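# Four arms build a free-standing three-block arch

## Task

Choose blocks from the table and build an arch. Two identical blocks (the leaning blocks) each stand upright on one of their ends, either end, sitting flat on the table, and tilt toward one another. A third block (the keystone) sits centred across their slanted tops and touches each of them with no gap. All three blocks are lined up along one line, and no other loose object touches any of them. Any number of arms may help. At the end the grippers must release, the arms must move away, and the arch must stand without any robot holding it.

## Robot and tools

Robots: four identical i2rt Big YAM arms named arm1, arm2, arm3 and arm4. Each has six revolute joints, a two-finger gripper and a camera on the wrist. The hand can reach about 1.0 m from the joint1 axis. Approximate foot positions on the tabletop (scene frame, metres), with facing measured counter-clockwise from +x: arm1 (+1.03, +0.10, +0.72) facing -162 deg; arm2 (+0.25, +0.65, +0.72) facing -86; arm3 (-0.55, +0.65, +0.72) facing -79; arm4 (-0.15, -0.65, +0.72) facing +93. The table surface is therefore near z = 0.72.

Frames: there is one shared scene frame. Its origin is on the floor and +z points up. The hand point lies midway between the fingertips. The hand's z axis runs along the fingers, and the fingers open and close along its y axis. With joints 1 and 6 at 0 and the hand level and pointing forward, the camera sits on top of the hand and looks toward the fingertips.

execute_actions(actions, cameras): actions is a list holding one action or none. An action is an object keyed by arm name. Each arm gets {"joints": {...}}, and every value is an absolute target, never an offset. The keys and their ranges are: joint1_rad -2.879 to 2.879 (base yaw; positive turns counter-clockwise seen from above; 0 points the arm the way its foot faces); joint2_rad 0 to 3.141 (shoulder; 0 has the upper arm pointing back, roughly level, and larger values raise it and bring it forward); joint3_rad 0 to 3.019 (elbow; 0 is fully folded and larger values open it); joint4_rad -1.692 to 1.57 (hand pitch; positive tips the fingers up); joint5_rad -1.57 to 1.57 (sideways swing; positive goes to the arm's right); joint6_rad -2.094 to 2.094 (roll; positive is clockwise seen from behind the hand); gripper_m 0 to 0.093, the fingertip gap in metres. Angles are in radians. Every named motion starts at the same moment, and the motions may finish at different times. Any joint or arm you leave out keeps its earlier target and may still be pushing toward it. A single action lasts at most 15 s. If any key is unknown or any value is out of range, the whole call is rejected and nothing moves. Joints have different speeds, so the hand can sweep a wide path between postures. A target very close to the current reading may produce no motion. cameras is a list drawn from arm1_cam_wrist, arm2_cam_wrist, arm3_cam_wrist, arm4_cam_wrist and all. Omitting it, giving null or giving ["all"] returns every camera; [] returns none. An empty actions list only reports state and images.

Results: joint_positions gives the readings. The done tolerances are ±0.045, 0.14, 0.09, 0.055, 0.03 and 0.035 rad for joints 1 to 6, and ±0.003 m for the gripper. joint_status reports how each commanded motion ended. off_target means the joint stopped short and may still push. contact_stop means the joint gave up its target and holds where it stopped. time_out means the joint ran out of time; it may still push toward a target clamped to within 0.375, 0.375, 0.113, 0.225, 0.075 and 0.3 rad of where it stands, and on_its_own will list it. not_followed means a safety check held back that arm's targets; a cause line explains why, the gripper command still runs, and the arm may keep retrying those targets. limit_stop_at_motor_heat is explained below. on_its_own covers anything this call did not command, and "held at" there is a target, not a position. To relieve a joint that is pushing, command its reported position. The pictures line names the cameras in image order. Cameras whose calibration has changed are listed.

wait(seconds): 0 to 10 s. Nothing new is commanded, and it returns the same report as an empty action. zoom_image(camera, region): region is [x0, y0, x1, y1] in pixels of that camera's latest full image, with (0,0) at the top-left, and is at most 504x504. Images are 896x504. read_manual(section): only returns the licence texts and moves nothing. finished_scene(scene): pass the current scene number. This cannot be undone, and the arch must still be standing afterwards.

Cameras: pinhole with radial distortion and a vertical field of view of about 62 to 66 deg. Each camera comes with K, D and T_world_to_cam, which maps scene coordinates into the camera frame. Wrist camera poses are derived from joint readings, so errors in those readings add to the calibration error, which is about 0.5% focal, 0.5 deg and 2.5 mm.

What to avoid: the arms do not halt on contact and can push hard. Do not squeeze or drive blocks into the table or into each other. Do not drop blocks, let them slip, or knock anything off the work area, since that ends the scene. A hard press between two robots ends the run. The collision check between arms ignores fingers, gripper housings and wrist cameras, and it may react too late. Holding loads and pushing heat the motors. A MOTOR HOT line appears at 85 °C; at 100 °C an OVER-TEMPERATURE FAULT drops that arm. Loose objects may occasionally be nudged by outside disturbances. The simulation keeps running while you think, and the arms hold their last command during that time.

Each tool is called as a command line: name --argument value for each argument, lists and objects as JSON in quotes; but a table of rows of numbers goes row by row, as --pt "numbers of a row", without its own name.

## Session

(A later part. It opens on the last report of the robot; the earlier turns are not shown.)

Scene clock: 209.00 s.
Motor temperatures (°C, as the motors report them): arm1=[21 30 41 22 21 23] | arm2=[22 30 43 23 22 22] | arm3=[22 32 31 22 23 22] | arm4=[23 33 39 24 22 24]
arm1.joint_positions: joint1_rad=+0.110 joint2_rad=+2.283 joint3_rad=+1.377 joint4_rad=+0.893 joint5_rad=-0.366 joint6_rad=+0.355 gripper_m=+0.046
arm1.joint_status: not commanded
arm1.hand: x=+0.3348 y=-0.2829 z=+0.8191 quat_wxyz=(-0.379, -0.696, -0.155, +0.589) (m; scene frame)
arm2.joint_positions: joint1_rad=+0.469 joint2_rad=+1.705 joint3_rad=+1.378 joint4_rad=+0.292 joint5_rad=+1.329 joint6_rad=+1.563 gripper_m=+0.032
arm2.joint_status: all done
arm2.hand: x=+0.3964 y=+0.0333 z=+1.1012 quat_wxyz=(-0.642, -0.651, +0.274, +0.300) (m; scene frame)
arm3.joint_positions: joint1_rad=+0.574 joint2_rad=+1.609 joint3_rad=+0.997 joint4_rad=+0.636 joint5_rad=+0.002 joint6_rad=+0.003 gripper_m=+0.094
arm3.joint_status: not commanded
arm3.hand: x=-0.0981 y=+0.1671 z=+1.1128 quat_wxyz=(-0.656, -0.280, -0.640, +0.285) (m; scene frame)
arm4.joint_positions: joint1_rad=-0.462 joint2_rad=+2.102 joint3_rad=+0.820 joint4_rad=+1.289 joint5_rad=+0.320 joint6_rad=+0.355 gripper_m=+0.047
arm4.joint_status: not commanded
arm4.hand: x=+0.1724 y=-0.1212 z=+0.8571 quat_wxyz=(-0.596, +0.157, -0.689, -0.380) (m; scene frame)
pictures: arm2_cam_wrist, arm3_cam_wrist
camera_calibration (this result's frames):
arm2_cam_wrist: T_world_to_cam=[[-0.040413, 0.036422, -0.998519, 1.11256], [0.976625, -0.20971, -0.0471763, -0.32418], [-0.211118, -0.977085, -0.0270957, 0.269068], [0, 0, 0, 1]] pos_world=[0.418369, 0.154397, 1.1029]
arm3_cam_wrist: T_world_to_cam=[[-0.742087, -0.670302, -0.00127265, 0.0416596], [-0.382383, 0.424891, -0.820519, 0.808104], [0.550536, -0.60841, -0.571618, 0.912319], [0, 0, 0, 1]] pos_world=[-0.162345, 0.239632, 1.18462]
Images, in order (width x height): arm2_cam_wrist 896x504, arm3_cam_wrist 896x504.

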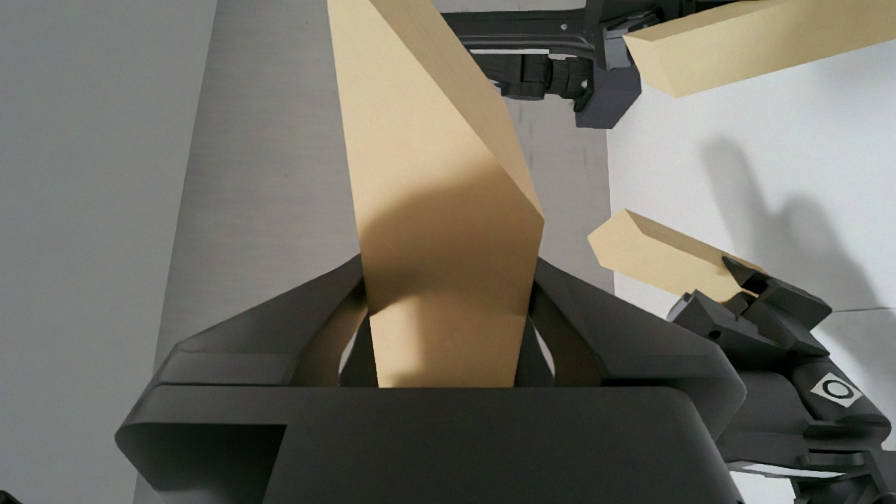

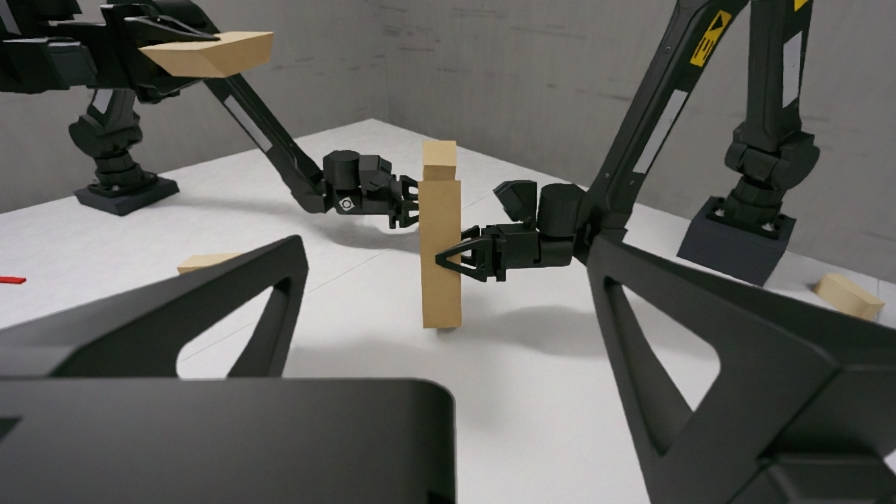

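execute_actions --actions '[{"arm1":{"joints":{"joint2_rad":2.275,"joint4_rad":0.945}},"arm4":{"joints":{"joint1_rad":-0.487,"joint2_rad":2.12,"joint4_rad":1.375,"joint5_rad":0.303}},"arm2":{"joints":{"joint1_rad":0.12,"joint2_rad":2.1,"joint3_rad":1.85,"joint4_rad":0.39,"joint5_rad":0.963,"joint6_rad":1.59}}}]' --cameras '["arm2_cam_wrist","arm3_cam_wrist"]'

Scene clock: 232.63 s.
Motor temperatures (°C, as the motors report them): arm1=[21 32 41 23 21 23] | arm2=[22 33 49 22 22 22] | arm3=[22 32 31 22 23 22] | arm4=[23 33 37 24 22 24]
arm1.joint_positions: joint1_rad=+0.110 joint2_rad=+2.288 joint3_rad=+1.377 joint4_rad=+0.909 joint5_rad=-0.366 joint6_rad=+0.355 gripper_m=+0.046
arm1.joint_status: all done
arm1.hand: x=+0.3351 y=-0.2828 z=+0.8194 quat_wxyz=(-0.380, -0.692, -0.156, +0.593) (m; scene frame)
arm2.joint_positions: joint1_rad=+0.126 joint2_rad=+2.132 joint3_rad=+1.777 joint4_rad=+0.366 joint5_rad=+0.965 joint6_rad=+1.573 gripper_m=+0.032
arm2.joint_status: all done
arm2.hand: x=+0.2322 y=-0.1680 z=+1.0190 quat_wxyz=(-0.657, -0.641, +0.283, +0.278) (m; scene frame)
arm3.joint_positions: joint1_rad=+0.574 joint2_rad=+1.609 joint3_rad=+0.997 joint4_rad=+0.636 joint5_rad=+0.002 joint6_rad=+0.003 gripper_m=+0.094
arm3.joint_status: not commanded
arm3.hand: x=-0.0981 y=+0.1671 z=+1.1128 quat_wxyz=(-0.656, -0.280, -0.640, +0.285) (m; scene frame)
arm4.joint_positions: joint1_rad=-0.483 joint2_rad=+2.132 joint3_rad=+0.820 joint4_rad=+1.327 joint5_rad=+0.304 joint6_rad=+0.355 gripper_m=+0.047
arm4.joint_status: all done
arm4.hand: x=+0.1803 y=-0.1283 z=+0.8485 quat_wxyz=(-0.599, +0.154, -0.687, -0.381) (m; scene frame)
pictures: arm2_cam_wrist, arm3_cam_wrist
camera_calibration (this result's frames):
arm2_cam_wrist: T_world_to_cam=[[-0.0154152, -0.013703, -0.999787, 1.01824], [0.98163, -0.190385, -0.0125258, -0.24312], [-0.190173, -0.981614, 0.0163861, -0.0143972], [0, 0, 0, 1]] pos_world=[0.251613, -0.0464659, 1.01522]
arm3_cam_wrist: T_world_to_cam=[[-0.742087, -0.670302, -0.00127265, 0.0416596], [-0.382383, 0.424891, -0.820519, 0.808104], [0.550536, -0.60841, -0.571618, 0.912319], [0, 0, 0, 1]] pos_world=[-0.162345, 0.239632, 1.18462]
Images, in order (width x height): arm2_cam_wrist 896x504, arm3_cam_wrist 896x504.

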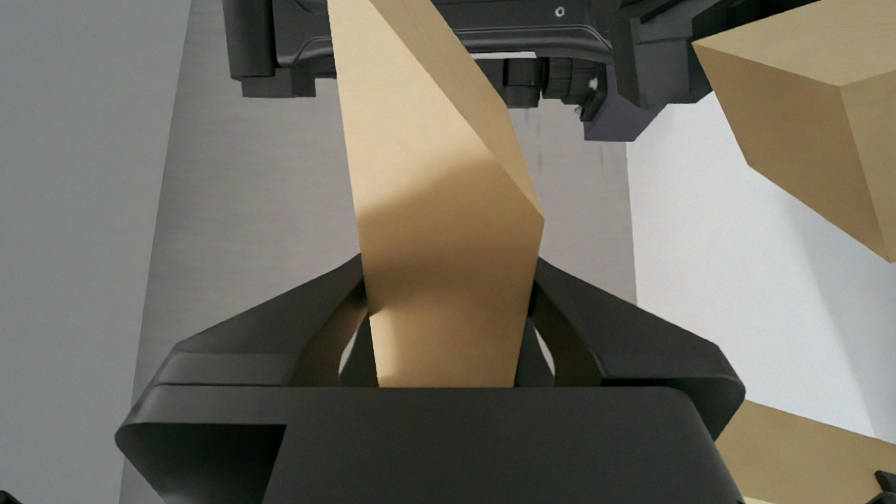

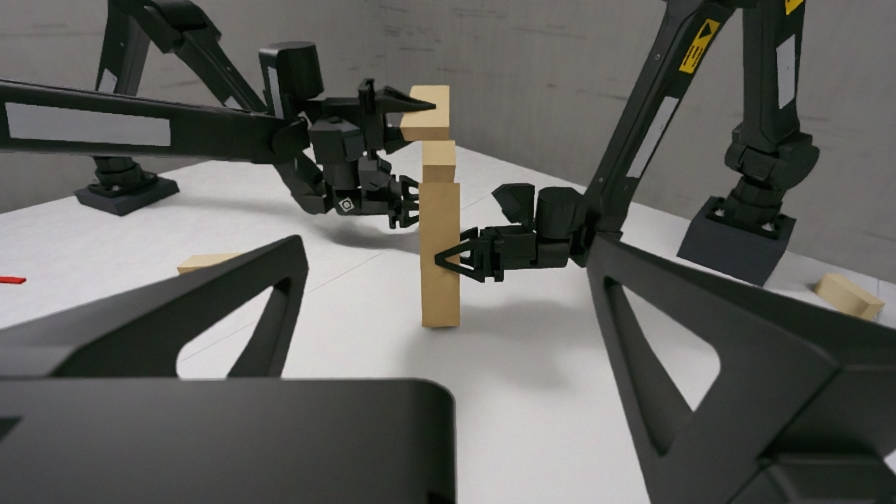

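execute_actions --actions '[{"arm1":{"joints":{"joint2_rad":2.29}},"arm4":{"joints":{"joint2_rad":2.135}},"arm2":{"joints":{"joint2_rad":2.21,"joint3_rad":1.895,"joint4_rad":0.45,"joint5_rad":0.933}}}]' --cameras '["arm2_cam_wrist","arm3_cam_wrist"]'

zoom_image --camera "arm3_cam_wrist" --region '[310, 90, 560, 340]'

Scene clock: 243.50 s.
Motor temperatures (°C, as the motors report them): arm1=[21 32 41 23 21 23] | arm2=[22 36 50 23 22 22] | arm3=[22 32 31 22 23 22] | arm4=[23 33 37 24 22 24]
arm1.joint_positions: joint1_rad=+0.110 joint2_rad=+2.306 joint3_rad=+1.377 joint4_rad=+0.912 joint5_rad=-0.366 joint6_rad=+0.355 gripper_m=+0.046
arm1.joint_status: all done
arm1.hand: x=+0.3362 y=-0.2822 z=+0.8063 quat_wxyz=(-0.379, -0.697, -0.155, +0.588) (m; scene frame)
arm2.joint_positions: joint1_rad=+0.126 joint2_rad=+2.237 joint3_rad=+1.836 joint4_rad=+0.420 joint5_rad=+0.936 joint6_rad=+1.573 gripper_m=+0.032
arm2.joint_status: all done
arm2.hand: x=+0.2386 y=-0.1936 z=+0.9757 quat_wxyz=(-0.664, -0.642, +0.275, +0.267) (m; scene frame)
arm3.joint_positions: joint1_rad=+0.574 joint2_rad=+1.609 joint3_rad=+0.997 joint4_rad=+0.636 joint5_rad=+0.002 joint6_rad=+0.003 gripper_m=+0.094
arm3.joint_status: not commanded
arm3.hand: x=-0.0981 y=+0.1671 z=+1.1128 quat_wxyz=(-0.656, -0.280, -0.640, +0.285) (m; scene frame)
arm4.joint_positions: joint1_rad=-0.483 joint2_rad=+2.144 joint3_rad=+0.820 joint4_rad=+1.328 joint5_rad=+0.304 joint6_rad=+0.355 gripper_m=+0.047
arm4.joint_status: all done
arm4.hand: x=+0.1799 y=-0.1293 z=+0.8419 quat_wxyz=(-0.597, +0.156, -0.691, -0.378) (m; scene frame)
pictures: arm2_cam_wrist, arm3_cam_wrist
camera_calibration (this result's frames):
arm2_cam_wrist: T_world_to_cam=[[-0.0144022, -0.0223172, -0.999647, 0.972629], [0.986752, -0.161889, -0.0106023, -0.252448], [-0.161595, -0.986557, 0.0243531, -0.0531864], [0, 0, 0, 1]] pos_world=[0.254517, -0.0716334, 0.970905]
arm3_cam_wrist: T_world_to_cam=[[-0.742087, -0.670302, -0.00127265, 0.0416596], [-0.382383, 0.424891, -0.820519, 0.808104], [0.550536, -0.60841, -0.571618, 0.912319], [0, 0, 0, 1]] pos_world=[-0.162345, 0.239632, 1.18462]
Images, in order (width x height): arm2_cam_wrist 896x504, arm3_cam_wrist 896x504.

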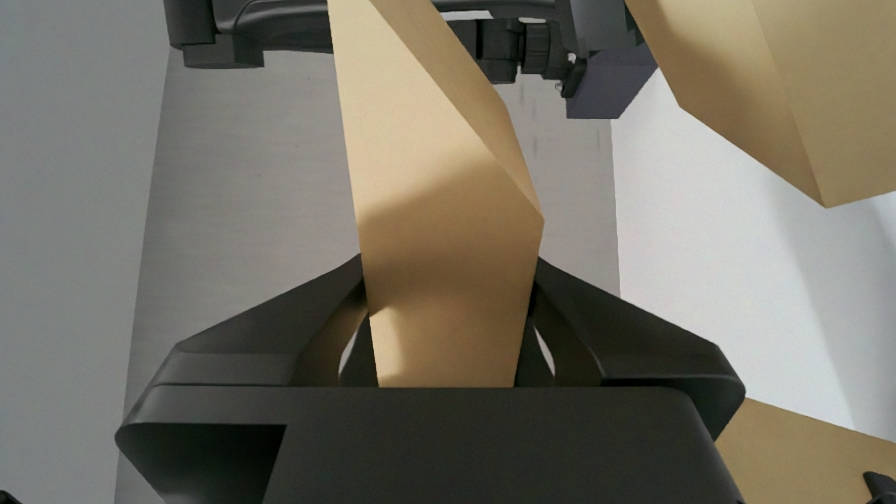

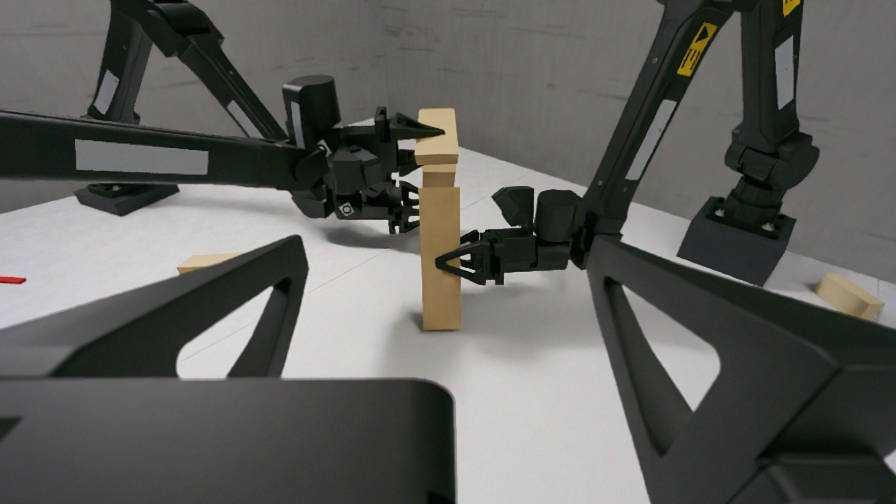

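Region (310, 90, 560, 340) of arm3_cam_wrist's 896x504 image, scaled by 2.016, with more detail than that image has.

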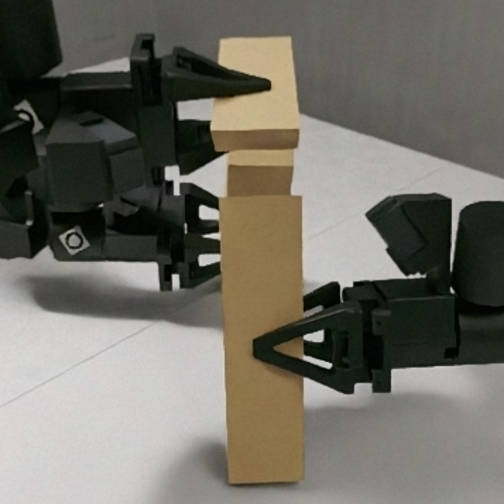

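execute_actions --actions '[{"arm1":{"joints":{"joint2_rad":2.30,"joint4_rad":0.97}},"arm2":{"joints":{"joint1_rad":0.11,"joint2_rad":2.255,"joint3_rad":1.83,"joint4_rad":0.485}}}]'

zoom_image --camera "arm3_cam_wrist" --region '[340, 90, 540, 290]'

Scene clock: 251.00 s.
Motor temperatures (°C, as the motors report them): arm1=[21 32 41 23 21 23] | arm2=[22 37 49 23 22 22] | arm3=[22 32 31 22 23 22] | arm4=[23 33 37 24 22 24]
arm1.joint_positions: joint1_rad=+0.110 joint2_rad=+2.313 joint3_rad=+1.377 joint4_rad=+0.934 joint5_rad=-0.366 joint6_rad=+0.355 gripper_m=+0.046
arm1.joint_status: all done
arm1.hand: x=+0.3366 y=-0.2820 z=+0.8060 quat_wxyz=(-0.380, -0.692, -0.156, +0.593) (m; scene frame)
arm2.joint_positions: joint1_rad=+0.123 joint2_rad=+2.270 joint3_rad=+1.815 joint4_rad=+0.452 joint5_rad=+0.936 joint6_rad=+1.573 gripper_m=+0.032
arm2.joint_status: all done
arm2.hand: x=+0.2358 y=-0.1937 z=+0.9428 quat_wxyz=(-0.656, -0.649, +0.271, +0.273) (m; scene frame)
arm3.joint_positions: joint1_rad=+0.574 joint2_rad=+1.609 joint3_rad=+0.997 joint4_rad=+0.636 joint5_rad=+0.002 joint6_rad=+0.003 gripper_m=+0.094
arm3.joint_status: not commanded
arm3.hand: x=-0.0981 y=+0.1671 z=+1.1128 quat_wxyz=(-0.656, -0.280, -0.640, +0.285) (m; scene frame)
arm4.joint_positions: joint1_rad=-0.483 joint2_rad=+2.144 joint3_rad=+0.820 joint4_rad=+1.328 joint5_rad=+0.304 joint6_rad=+0.355 gripper_m=+0.047
arm4.joint_status: not commanded
arm4.hand: x=+0.1799 y=-0.1293 z=+0.8419 quat_wxyz=(-0.597, +0.156, -0.691, -0.378) (m; scene frame)
pictures: arm1_cam_wrist, arm2_cam_wrist, arm3_cam_wrist, arm4_cam_wrist
camera_calibration (this result's frames):
arm1_cam_wrist: T_world_to_cam=[[-0.667297, 0.659354, -0.346362, 0.692997], [0.616329, 0.227761, -0.753832, 0.463884], [-0.418155, -0.716503, -0.558364, 0.515327], [0, 0, 0, 1]] pos_world=[0.392016, -0.193352, 0.877459]
arm2_cam_wrist: T_world_to_cam=[[-0.0177728, 0.00034562, -0.999842, 0.945079], [0.98624, -0.16438, -0.0175878, -0.243838], [-0.16436, -0.986397, 0.00258063, -0.0317238], [0, 0, 0, 1]] pos_world=[0.252065, -0.071701, 0.940723]
arm3_cam_wrist: T_world_to_cam=[[-0.742087, -0.670302, -0.00127265, 0.0416596], [-0.382383, 0.424891, -0.820519, 0.808104], [0.550536, -0.60841, -0.571618, 0.912319], [0, 0, 0, 1]] pos_world=[-0.162345, 0.239632, 1.18462]
arm4_cam_wrist: T_world_to_cam=[[0.661446, -0.658698, -0.358616, 0.102215], [-0.624235, -0.21848, -0.750065, 0.716981], [0.415716, 0.719988, -0.555695, 0.608212], [0, 0, 0, 1]] pos_world=[0.127111, -0.21393, 0.912419]
Images, in order (width x height): arm1_cam_wrist 896x504, arm2_cam_wrist 896x504, arm3_cam_wrist 896x504, arm4_cam_wrist 896x504.

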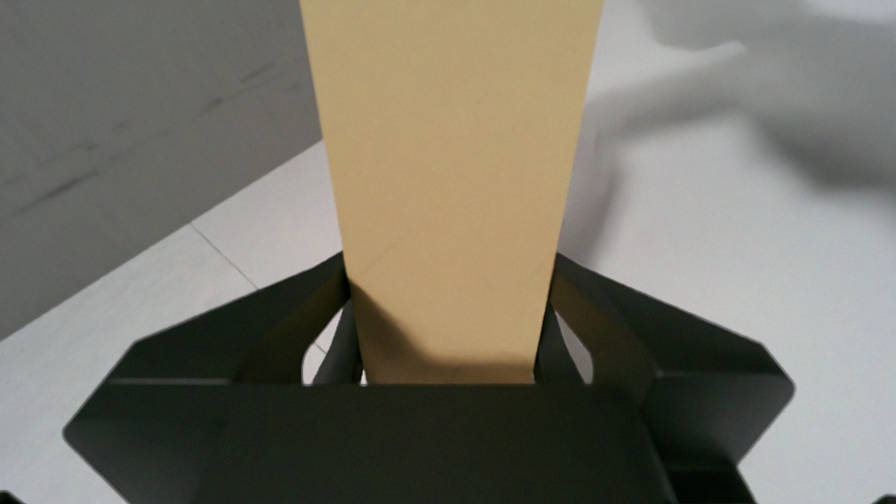

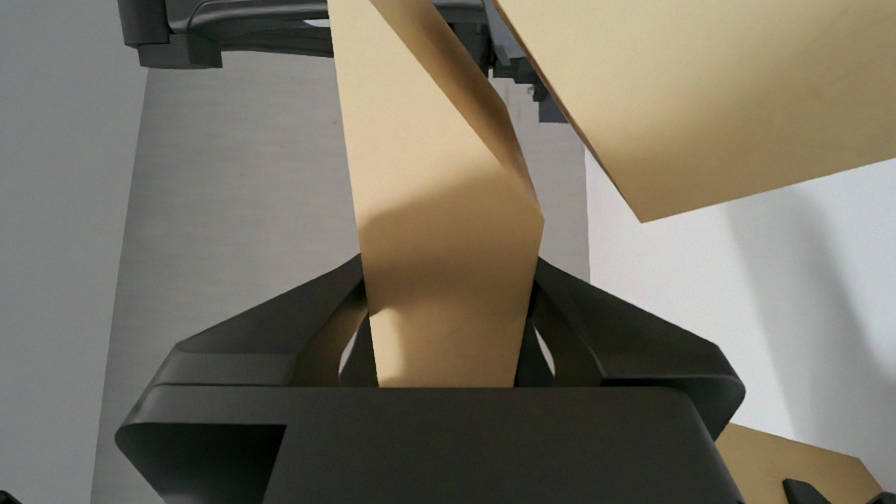

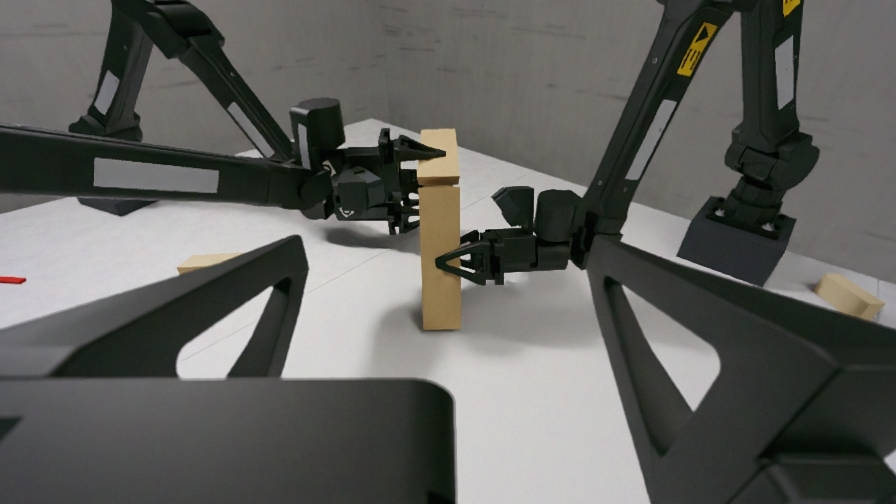

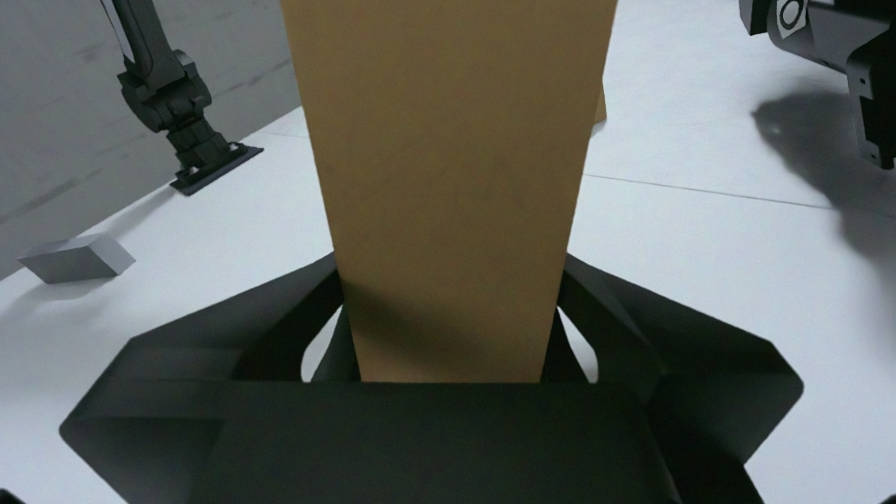

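Region (340, 90, 540, 290) of arm3_cam_wrist's 896x504 image, scaled by 2.520, with more detail than that image has.

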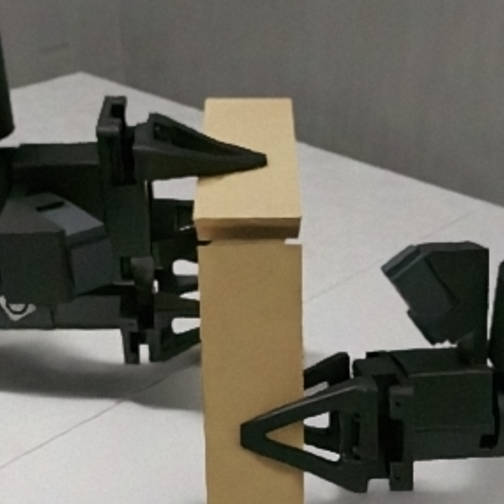

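execute_actions --actions '[]'

Scene clock: 268.17 s.
Motor temperatures (°C, as the motors report them): arm1=[21 32 41 23 21 23] | arm2=[22 39 45 23 22 22] | arm3=[22 32 31 22 23 22] | arm4=[23 33 36 24 22 24]
arm1.joint_positions: joint1_rad=+0.110 joint2_rad=+2.313 joint3_rad=+1.377 joint4_rad=+0.934 joint5_rad=-0.366 joint6_rad=+0.355 gripper_m=+0.046
arm1.joint_status: all done
arm1.hand: x=+0.3366 y=-0.2820 z=+0.8060 quat_wxyz=(-0.380, -0.692, -0.156, +0.593) (m; scene frame)
arm2.joint_positions: joint1_rad=+0.123 joint2_rad=+2.270 joint3_rad=+1.815 joint4_rad=+0.452 joint5_rad=+0.936 joint6_rad=+1.573 gripper_m=+0.032
arm2.joint_status: all done
arm2.hand: x=+0.2358 y=-0.1937 z=+0.9428 quat_wxyz=(-0.656, -0.649, +0.271, +0.273) (m; scene frame)
arm3.joint_positions: joint1_rad=+0.574 joint2_rad=+1.609 joint3_rad=+0.997 joint4_rad=+0.636 joint5_rad=+0.002 joint6_rad=+0.003 gripper_m=+0.094
arm3.joint_status: not commanded
arm3.hand: x=-0.0981 y=+0.1671 z=+1.1128 quat_wxyz=(-0.656, -0.280, -0.640, +0.285) (m; scene frame)
arm4.joint_positions: joint1_rad=-0.483 joint2_rad=+2.144 joint3_rad=+0.820 joint4_rad=+1.328 joint5_rad=+0.304 joint6_rad=+0.355 gripper_m=+0.047
arm4.joint_status: not commanded
arm4.hand: x=+0.1799 y=-0.1293 z=+0.8419 quat_wxyz=(-0.597, +0.156, -0.691, -0.378) (m; scene frame)
pictures: arm1_cam_wrist, arm2_cam_wrist, arm3_cam_wrist, arm4_cam_wrist
camera_calibration (this result's frames):
arm1_cam_wrist: T_world_to_cam=[[-0.667297, 0.659354, -0.346362, 0.692997], [0.616329, 0.227761, -0.753832, 0.463884], [-0.418155, -0.716503, -0.558364, 0.515327], [0, 0, 0, 1]] pos_world=[0.392016, -0.193352, 0.877459]
arm2_cam_wrist: T_world_to_cam=[[-0.0177728, 0.00034562, -0.999842, 0.945079], [0.98624, -0.16438, -0.0175878, -0.243838], [-0.16436, -0.986397, 0.00258063, -0.0317238], [0, 0, 0, 1]] pos_world=[0.252065, -0.071701, 0.940723]
arm3_cam_wrist: T_world_to_cam=[[-0.742087, -0.670302, -0.00127265, 0.0416596], [-0.382383, 0.424891, -0.820519, 0.808104], [0.550536, -0.60841, -0.571618, 0.912319], [0, 0, 0, 1]] pos_world=[-0.162345, 0.239632, 1.18462]
arm4_cam_wrist: T_world_to_cam=[[0.661446, -0.658698, -0.358616, 0.102215], [-0.624235, -0.21848, -0.750065, 0.716981], [0.415716, 0.719988, -0.555695, 0.608212], [0, 0, 0, 1]] pos_world=[0.127111, -0.21393, 0.912419]
Images, in order (width x height): arm1_cam_wrist 896x504, arm2_cam_wrist 896x504, arm3_cam_wrist 896x504, arm4_cam_wrist 896x504.

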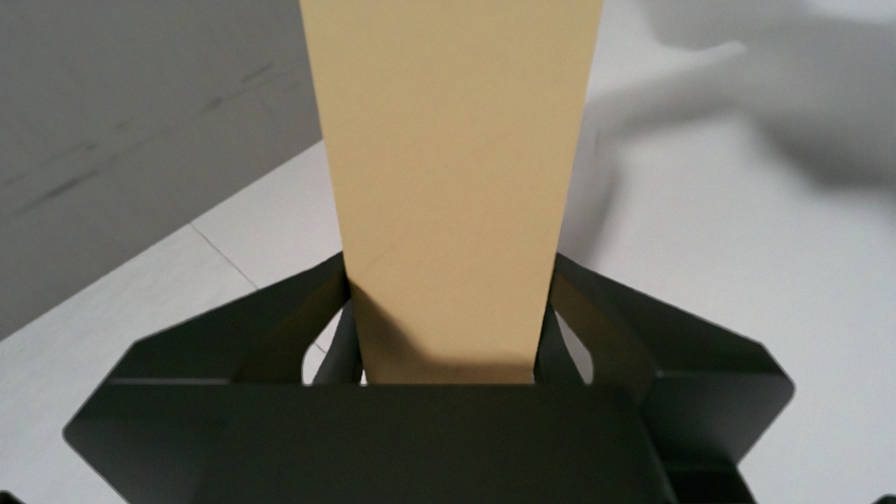

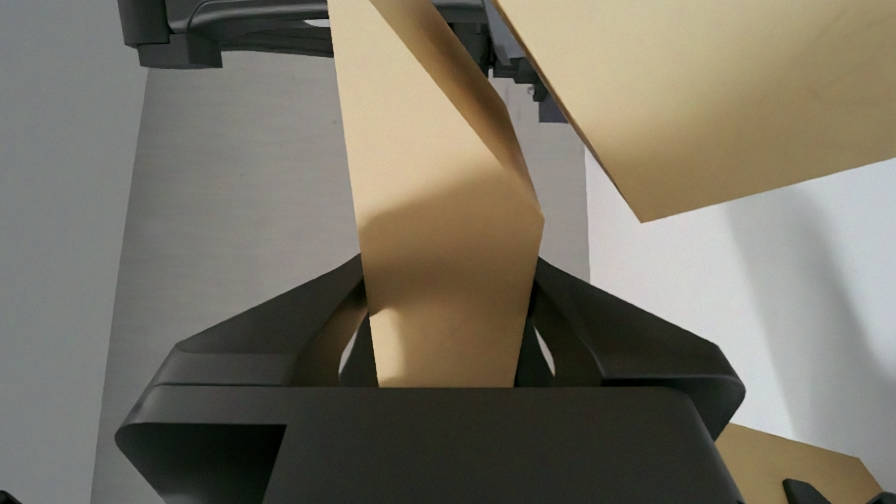

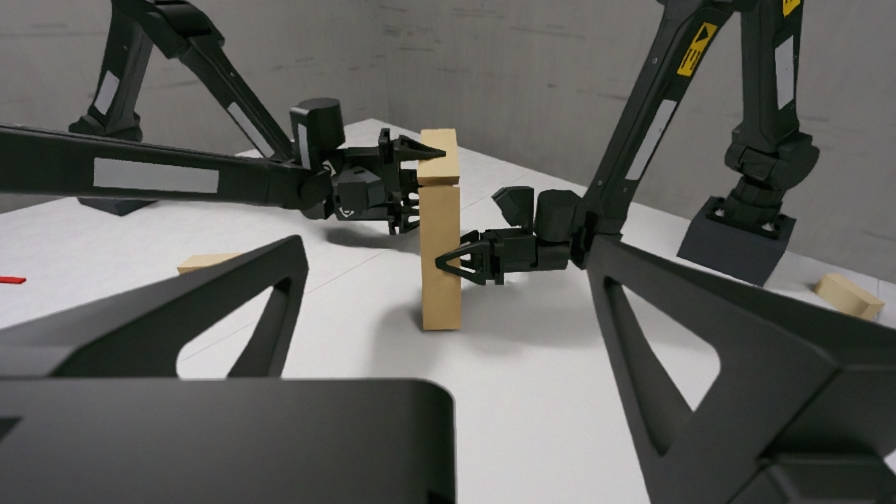

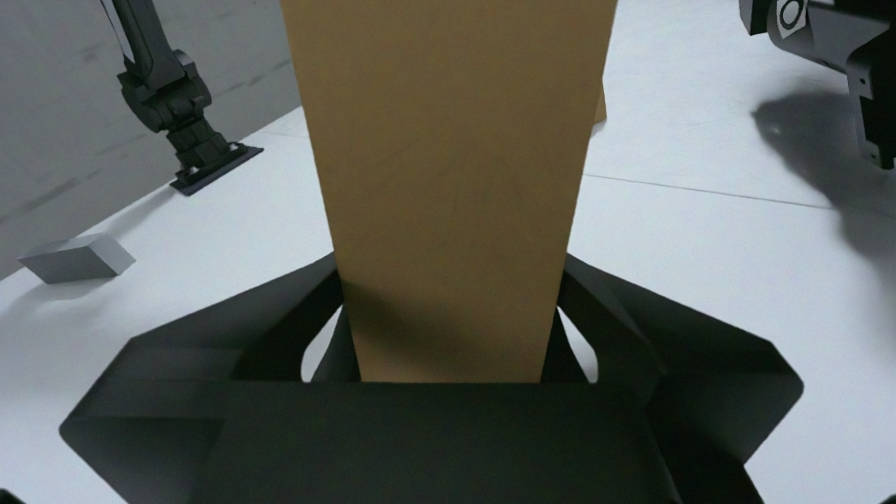

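execute_actions --actions '[{"arm2":{"joints":{"joint2_rad":2.275,"joint4_rad":0.505}}}]' --cameras '["arm2_cam_wrist","arm3_cam_wrist"]'

Scene clock: 271.63 s.
Motor temperatures (°C, as the motors report them): arm1=[21 32 41 23 21 23] | arm2=[22 39 45 23 22 22] | arm3=[22 32 31 22 23 22] | arm4=[23 33 36 24 22 24]
arm1.joint_positions: joint1_rad=+0.110 joint2_rad=+2.313 joint3_rad=+1.377 joint4_rad=+0.934 joint5_rad=-0.366 joint6_rad=+0.355 gripper_m=+0.046
arm1.joint_status: not commanded
arm1.hand: x=+0.3366 y=-0.2820 z=+0.8060 quat_wxyz=(-0.380, -0.692, -0.156, +0.593) (m; scene frame)
arm2.joint_positions: joint1_rad=+0.123 joint2_rad=+2.283 joint3_rad=+1.815 joint4_rad=+0.470 joint5_rad=+0.936 joint6_rad=+1.573 gripper_m=+0.032
arm2.joint_status: all done
arm2.hand: x=+0.2359 y=-0.1947 z=+0.9360 quat_wxyz=(-0.658, -0.647, +0.272, +0.272) (m; scene frame)
arm3.joint_positions: joint1_rad=+0.574 joint2_rad=+1.609 joint3_rad=+0.997 joint4_rad=+0.636 joint5_rad=+0.002 joint6_rad=+0.003 gripper_m=+0.094
arm3.joint_status: not commanded
arm3.hand: x=-0.0981 y=+0.1671 z=+1.1128 quat_wxyz=(-0.656, -0.280, -0.640, +0.285) (m; scene frame)
arm4.joint_positions: joint1_rad=-0.483 joint2_rad=+2.144 joint3_rad=+0.820 joint4_rad=+1.328 joint5_rad=+0.304 joint6_rad=+0.355 gripper_m=+0.047
arm4.joint_status: not commanded
arm4.hand: x=+0.1799 y=-0.1293 z=+0.8419 quat_wxyz=(-0.597, +0.156, -0.691, -0.378) (m; scene frame)
pictures: arm2_cam_wrist, arm3_cam_wrist
camera_calibration (this result's frames):
arm2_cam_wrist: T_world_to_cam=[[-0.0169955, -0.00493791, -0.999843, 0.937016], [0.98626, -0.164428, -0.0159525, -0.24575], [-0.164323, -0.986377, 0.00766458, -0.0374106], [0, 0, 0, 1]] pos_world=[0.252151, -0.0726821, 0.933236]
arm3_cam_wrist: T_world_to_cam=[[-0.742087, -0.670302, -0.00127265, 0.0416596], [-0.382383, 0.424891, -0.820519, 0.808104], [0.550536, -0.60841, -0.571618, 0.912319], [0, 0, 0, 1]] pos_world=[-0.162345, 0.239632, 1.18462]
Images, in order (width x height): arm2_cam_wrist 896x504, arm3_cam_wrist 896x504.

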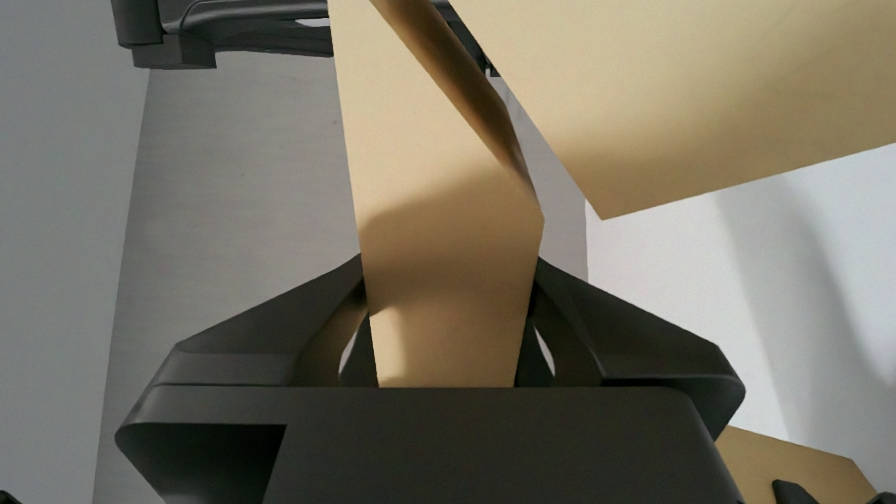

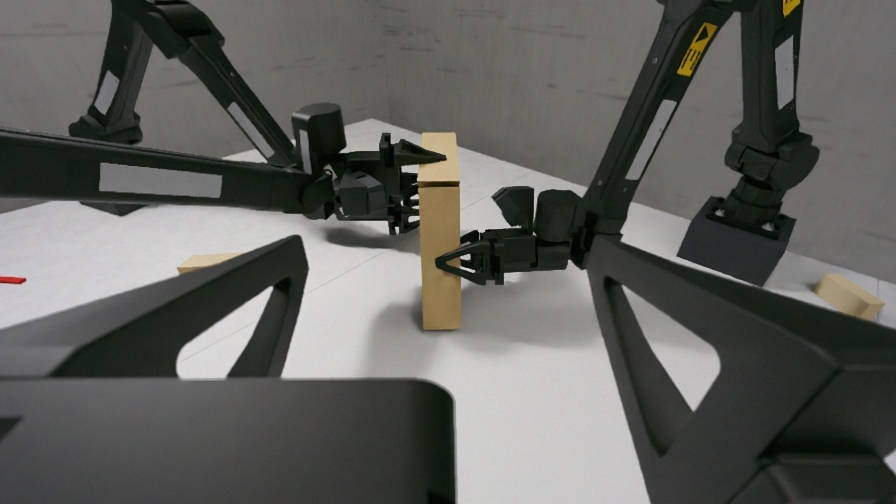

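execute_actions --actions '[{"arm2":{"joints":{"joint2_rad":2.288}}}]' --cameras '["arm2_cam_wrist","arm3_cam_wrist"]'

Scene clock: 275.97 s.
Motor temperatures (°C, as the motors report them): arm1=[21 32 41 23 21 23] | arm2=[22 39 44 23 22 22] | arm3=[22 32 31 22 23 22] | arm4=[23 33 36 24 22 24]
arm1.joint_positions: joint1_rad=+0.110 joint2_rad=+2.313 joint3_rad=+1.377 joint4_rad=+0.934 joint5_rad=-0.366 joint6_rad=+0.355 gripper_m=+0.046
arm1.joint_status: not commanded
arm1.hand: x=+0.3366 y=-0.2820 z=+0.8060 quat_wxyz=(-0.380, -0.692, -0.156, +0.593) (m; scene frame)
arm2.joint_positions: joint1_rad=+0.123 joint2_rad=+2.295 joint3_rad=+1.815 joint4_rad=+0.471 joint5_rad=+0.935 joint6_rad=+1.573 gripper_m=+0.032
arm2.joint_status: all done
arm2.hand: x=+0.2360 y=-0.1956 z=+0.9262 quat_wxyz=(-0.655, -0.651, +0.270, +0.273) (m; scene frame)
arm3.joint_positions: joint1_rad=+0.574 joint2_rad=+1.609 joint3_rad=+0.997 joint4_rad=+0.636 joint5_rad=+0.002 joint6_rad=+0.003 gripper_m=+0.094
arm3.joint_status: not commanded
arm3.hand: x=-0.0981 y=+0.1671 z=+1.1128 quat_wxyz=(-0.656, -0.280, -0.640, +0.285) (m; scene frame)
arm4.joint_positions: joint1_rad=-0.483 joint2_rad=+2.144 joint3_rad=+0.820 joint4_rad=+1.328 joint5_rad=+0.304 joint6_rad=+0.355 gripper_m=+0.047
arm4.joint_status: not commanded
arm4.hand: x=+0.1799 y=-0.1293 z=+0.8414 quat_wxyz=(-0.596, +0.156, -0.691, -0.378) (m; scene frame)
pictures: arm2_cam_wrist, arm3_cam_wrist
camera_calibration (this result's frames):
arm2_cam_wrist: T_world_to_cam=[[-0.0186084, 0.00600228, -0.999809, 0.929751], [0.98628, -0.163943, -0.0193408, -0.242931], [-0.164028, -0.986451, -0.00286921, -0.0285763], [0, 0, 0, 1]] pos_world=[0.252212, -0.0735968, 0.924793]
arm3_cam_wrist: T_world_to_cam=[[-0.742087, -0.670302, -0.00127265, 0.0416596], [-0.382383, 0.424891, -0.820519, 0.808104], [0.550536, -0.60841, -0.571618, 0.912319], [0, 0, 0, 1]] pos_world=[-0.162345, 0.239632, 1.18462]
Images, in order (width x height): arm2_cam_wrist 896x504, arm3_cam_wrist 896x504.

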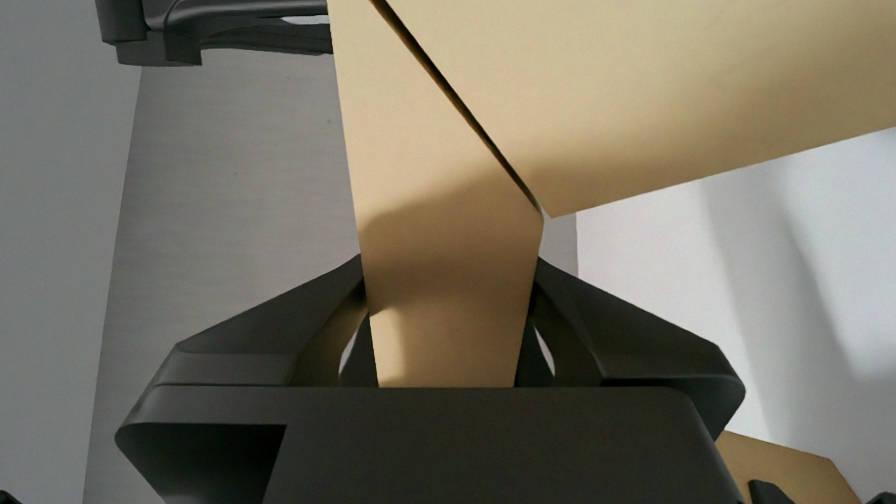

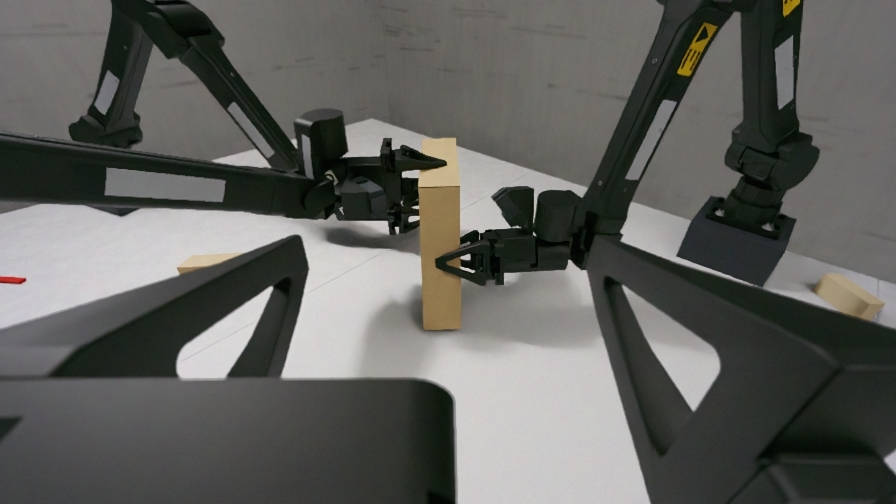

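Seated. Open slightly first.

execute_actions --actions '[{"arm2":{"joints":{"gripper_m":0.045}}}]' --cameras '["arm2_cam_wrist","arm3_cam_wrist"]'

Scene clock: 282.10 s.
Motor temperatures (°C, as the motors report them): arm1=[21 33 42 23 21 23] | arm2=[22 39 44 23 22 22] | arm3=[22 32 31 22 23 22] | arm4=[23 34 36 24 22 24]
arm1.joint_positions: joint1_rad=+0.110 joint2_rad=+2.313 joint3_rad=+1.377 joint4_rad=+0.935 joint5_rad=-0.366 joint6_rad=+0.355 gripper_m=+0.046
arm1.joint_status: not commanded
arm1.hand: x=+0.3366 y=-0.2820 z=+0.8060 quat_wxyz=(-0.380, -0.692, -0.156, +0.594) (m; scene frame)
arm2.joint_positions: joint1_rad=+0.123 joint2_rad=+2.295 joint3_rad=+1.815 joint4_rad=+0.478 joint5_rad=+0.934 joint6_rad=+1.577 gripper_m=+0.045
arm2.joint_status: all done
arm2.hand: x=+0.2361 y=-0.1957 z=+0.9274 quat_wxyz=(-0.657, -0.648, +0.273, +0.271) (m; scene frame)
arm3.joint_positions: joint1_rad=+0.574 joint2_rad=+1.609 joint3_rad=+0.997 joint4_rad=+0.636 joint5_rad=+0.002 joint6_rad=+0.003 gripper_m=+0.094
arm3.joint_status: not commanded
arm3.hand: x=-0.0981 y=+0.1671 z=+1.1128 quat_wxyz=(-0.656, -0.280, -0.640, +0.285) (m; scene frame)
arm4.joint_positions: joint1_rad=-0.483 joint2_rad=+2.145 joint3_rad=+0.820 joint4_rad=+1.328 joint5_rad=+0.302 joint6_rad=+0.356 gripper_m=+0.047
arm4.joint_status: not commanded
arm4.hand: x=+0.1796 y=-0.1292 z=+0.8410 quat_wxyz=(-0.596, +0.157, -0.691, -0.378) (m; scene frame)
pictures: arm2_cam_wrist, arm3_cam_wrist
camera_calibration (this result's frames):
arm2_cam_wrist: T_world_to_cam=[[-0.0144441, -0.00366854, -0.999889, 0.928093], [0.986488, -0.163261, -0.0136515, -0.248215], [-0.163193, -0.986576, 0.00597714, -0.0370691], [0, 0, 0, 1]] pos_world=[0.252217, -0.0736906, 0.924823]
arm3_cam_wrist: T_world_to_cam=[[-0.742087, -0.670302, -0.00127265, 0.0416596], [-0.382383, 0.424891, -0.820519, 0.808104], [0.550536, -0.60841, -0.571618, 0.912319], [0, 0, 0, 1]] pos_world=[-0.162345, 0.239632, 1.18462]
Images, in order (width x height): arm2_cam_wrist 896x504, arm3_cam_wrist 896x504.

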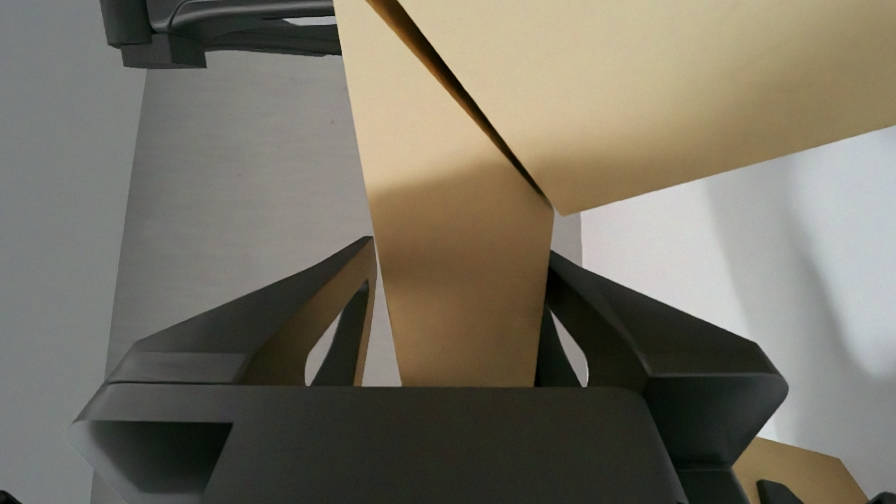

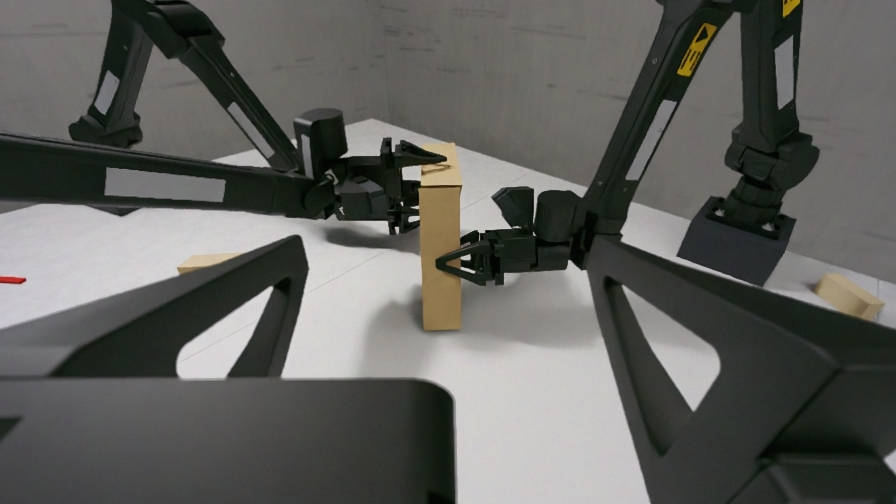

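zoom_image --camera "arm3_cam_wrist" --region '[380,120,500,210]'

Region (380, 120, 500, 210) of arm3_cam_wrist's 896x504 image, scaled by 4.200, with more detail than that image has; it fills the top 378 rows of this view, and the rest is white.

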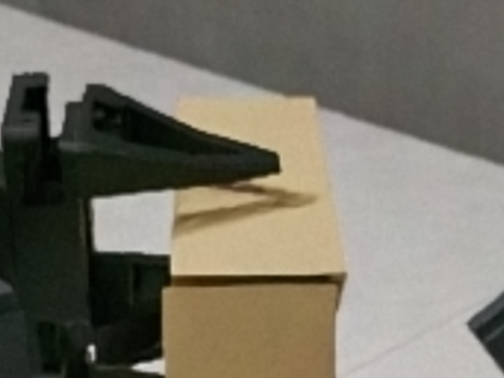

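execute_actions --actions '[{"arm2":{"joints":{"gripper_m":0.02}},"arm3":{"joints":{"joint1_rad":0.279,"joint2_rad":2.21,"joint3_rad":1.99,"joint4_rad":0.30,"joint5_rad":-0.76}}}]' --cameras '["arm2_cam_wrist","arm3_cam_wrist"]'

Scene clock: 305.83 s.
Motor temperatures (°C, as the motors report them): arm1=[21 33 42 23 21 23] | arm2=[22 40 44 23 22 22] | arm3=[22 33 32 22 23 22] | arm4=[23 34 36 25 22 24]
arm1.joint_positions: joint1_rad=+0.110 joint2_rad=+2.313 joint3_rad=+1.377 joint4_rad=+0.935 joint5_rad=-0.366 joint6_rad=+0.354 gripper_m=+0.046
arm1.joint_status: not commanded
arm1.hand: x=+0.3366 y=-0.2820 z=+0.8060 quat_wxyz=(-0.380, -0.692, -0.156, +0.594) (m; scene frame)
arm2.joint_positions: joint1_rad=+0.122 joint2_rad=+2.296 joint3_rad=+1.815 joint4_rad=+0.478 joint5_rad=+0.934 joint6_rad=+1.580 gripper_m=+0.033
arm2.joint_status: gripper_m off_target (ended at +0.033, target +0.020)
arm2.hand: x=+0.2355 y=-0.1959 z=+0.9266 quat_wxyz=(-0.658, -0.648, +0.274, +0.270) (m; scene frame)
arm3.joint_positions: joint1_rad=+0.281 joint2_rad=+2.188 joint3_rad=+1.957 joint4_rad=+0.302 joint5_rad=-0.757 joint6_rad=+0.003 gripper_m=+0.094
arm3.joint_status: all done
arm3.hand: x=-0.0610 y=-0.0733 z=+1.1461 quat_wxyz=(-0.710, -0.106, -0.681, +0.144) (m; scene frame)
arm4.joint_positions: joint1_rad=-0.483 joint2_rad=+2.145 joint3_rad=+0.820 joint4_rad=+1.328 joint5_rad=+0.302 joint6_rad=+0.356 gripper_m=+0.047
arm4.joint_status: not commanded
arm4.hand: x=+0.1796 y=-0.1292 z=+0.8410 quat_wxyz=(-0.596, +0.157, -0.691, -0.378) (m; scene frame)
pictures: arm2_cam_wrist, arm3_cam_wrist
camera_calibration (this result's frames):
arm2_cam_wrist: T_world_to_cam=[[-0.012614, -0.00518249, -0.999907, 0.926578], [0.986453, -0.163632, -0.0115962, -0.249624], [-0.163556, -0.986508, 0.00717633, -0.0382856], [0, 0, 0, 1]] pos_world=[0.251668, -0.0738135, 0.923872]
arm3_cam_wrist: T_world_to_cam=[[-0.362351, -0.930885, 0.0464312, -0.142518], [-0.525441, 0.162877, -0.835095, 0.9405], [0.769814, -0.326994, -0.548143, 0.77174], [0, 0, 0, 1]] pos_world=[-0.151562, -0.0334988, 1.21505]
Images, in order (width x height): arm2_cam_wrist 896x504, arm3_cam_wrist 896x504.

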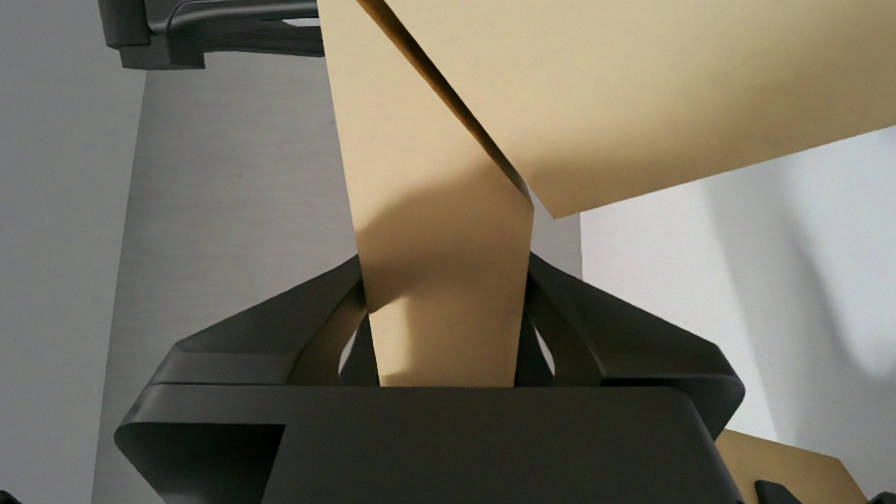

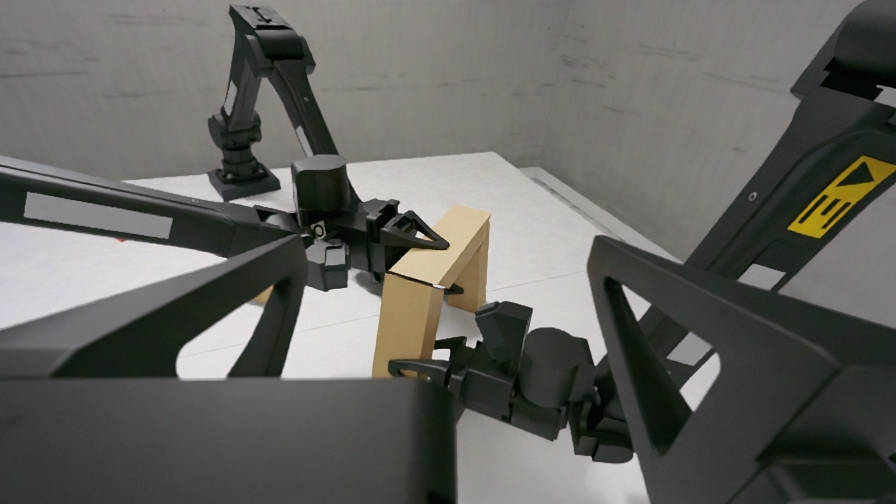

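zoom_image --camera "arm3_cam_wrist" --region '[400,195,520,325]'

Region (400, 195, 520, 325) of arm3_cam_wrist's 896x504 image, scaled by 3.877, with more detail than that image has; it fills the left 465 columns of this view, and the rest is white.

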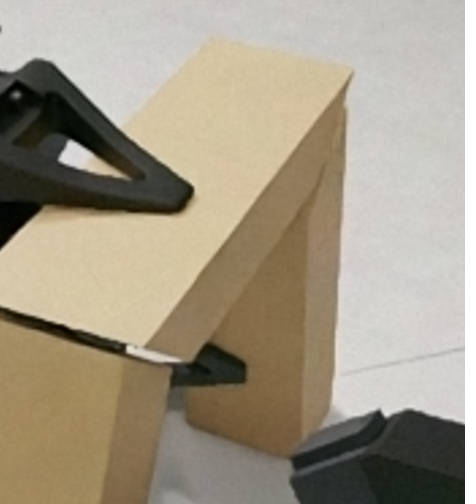

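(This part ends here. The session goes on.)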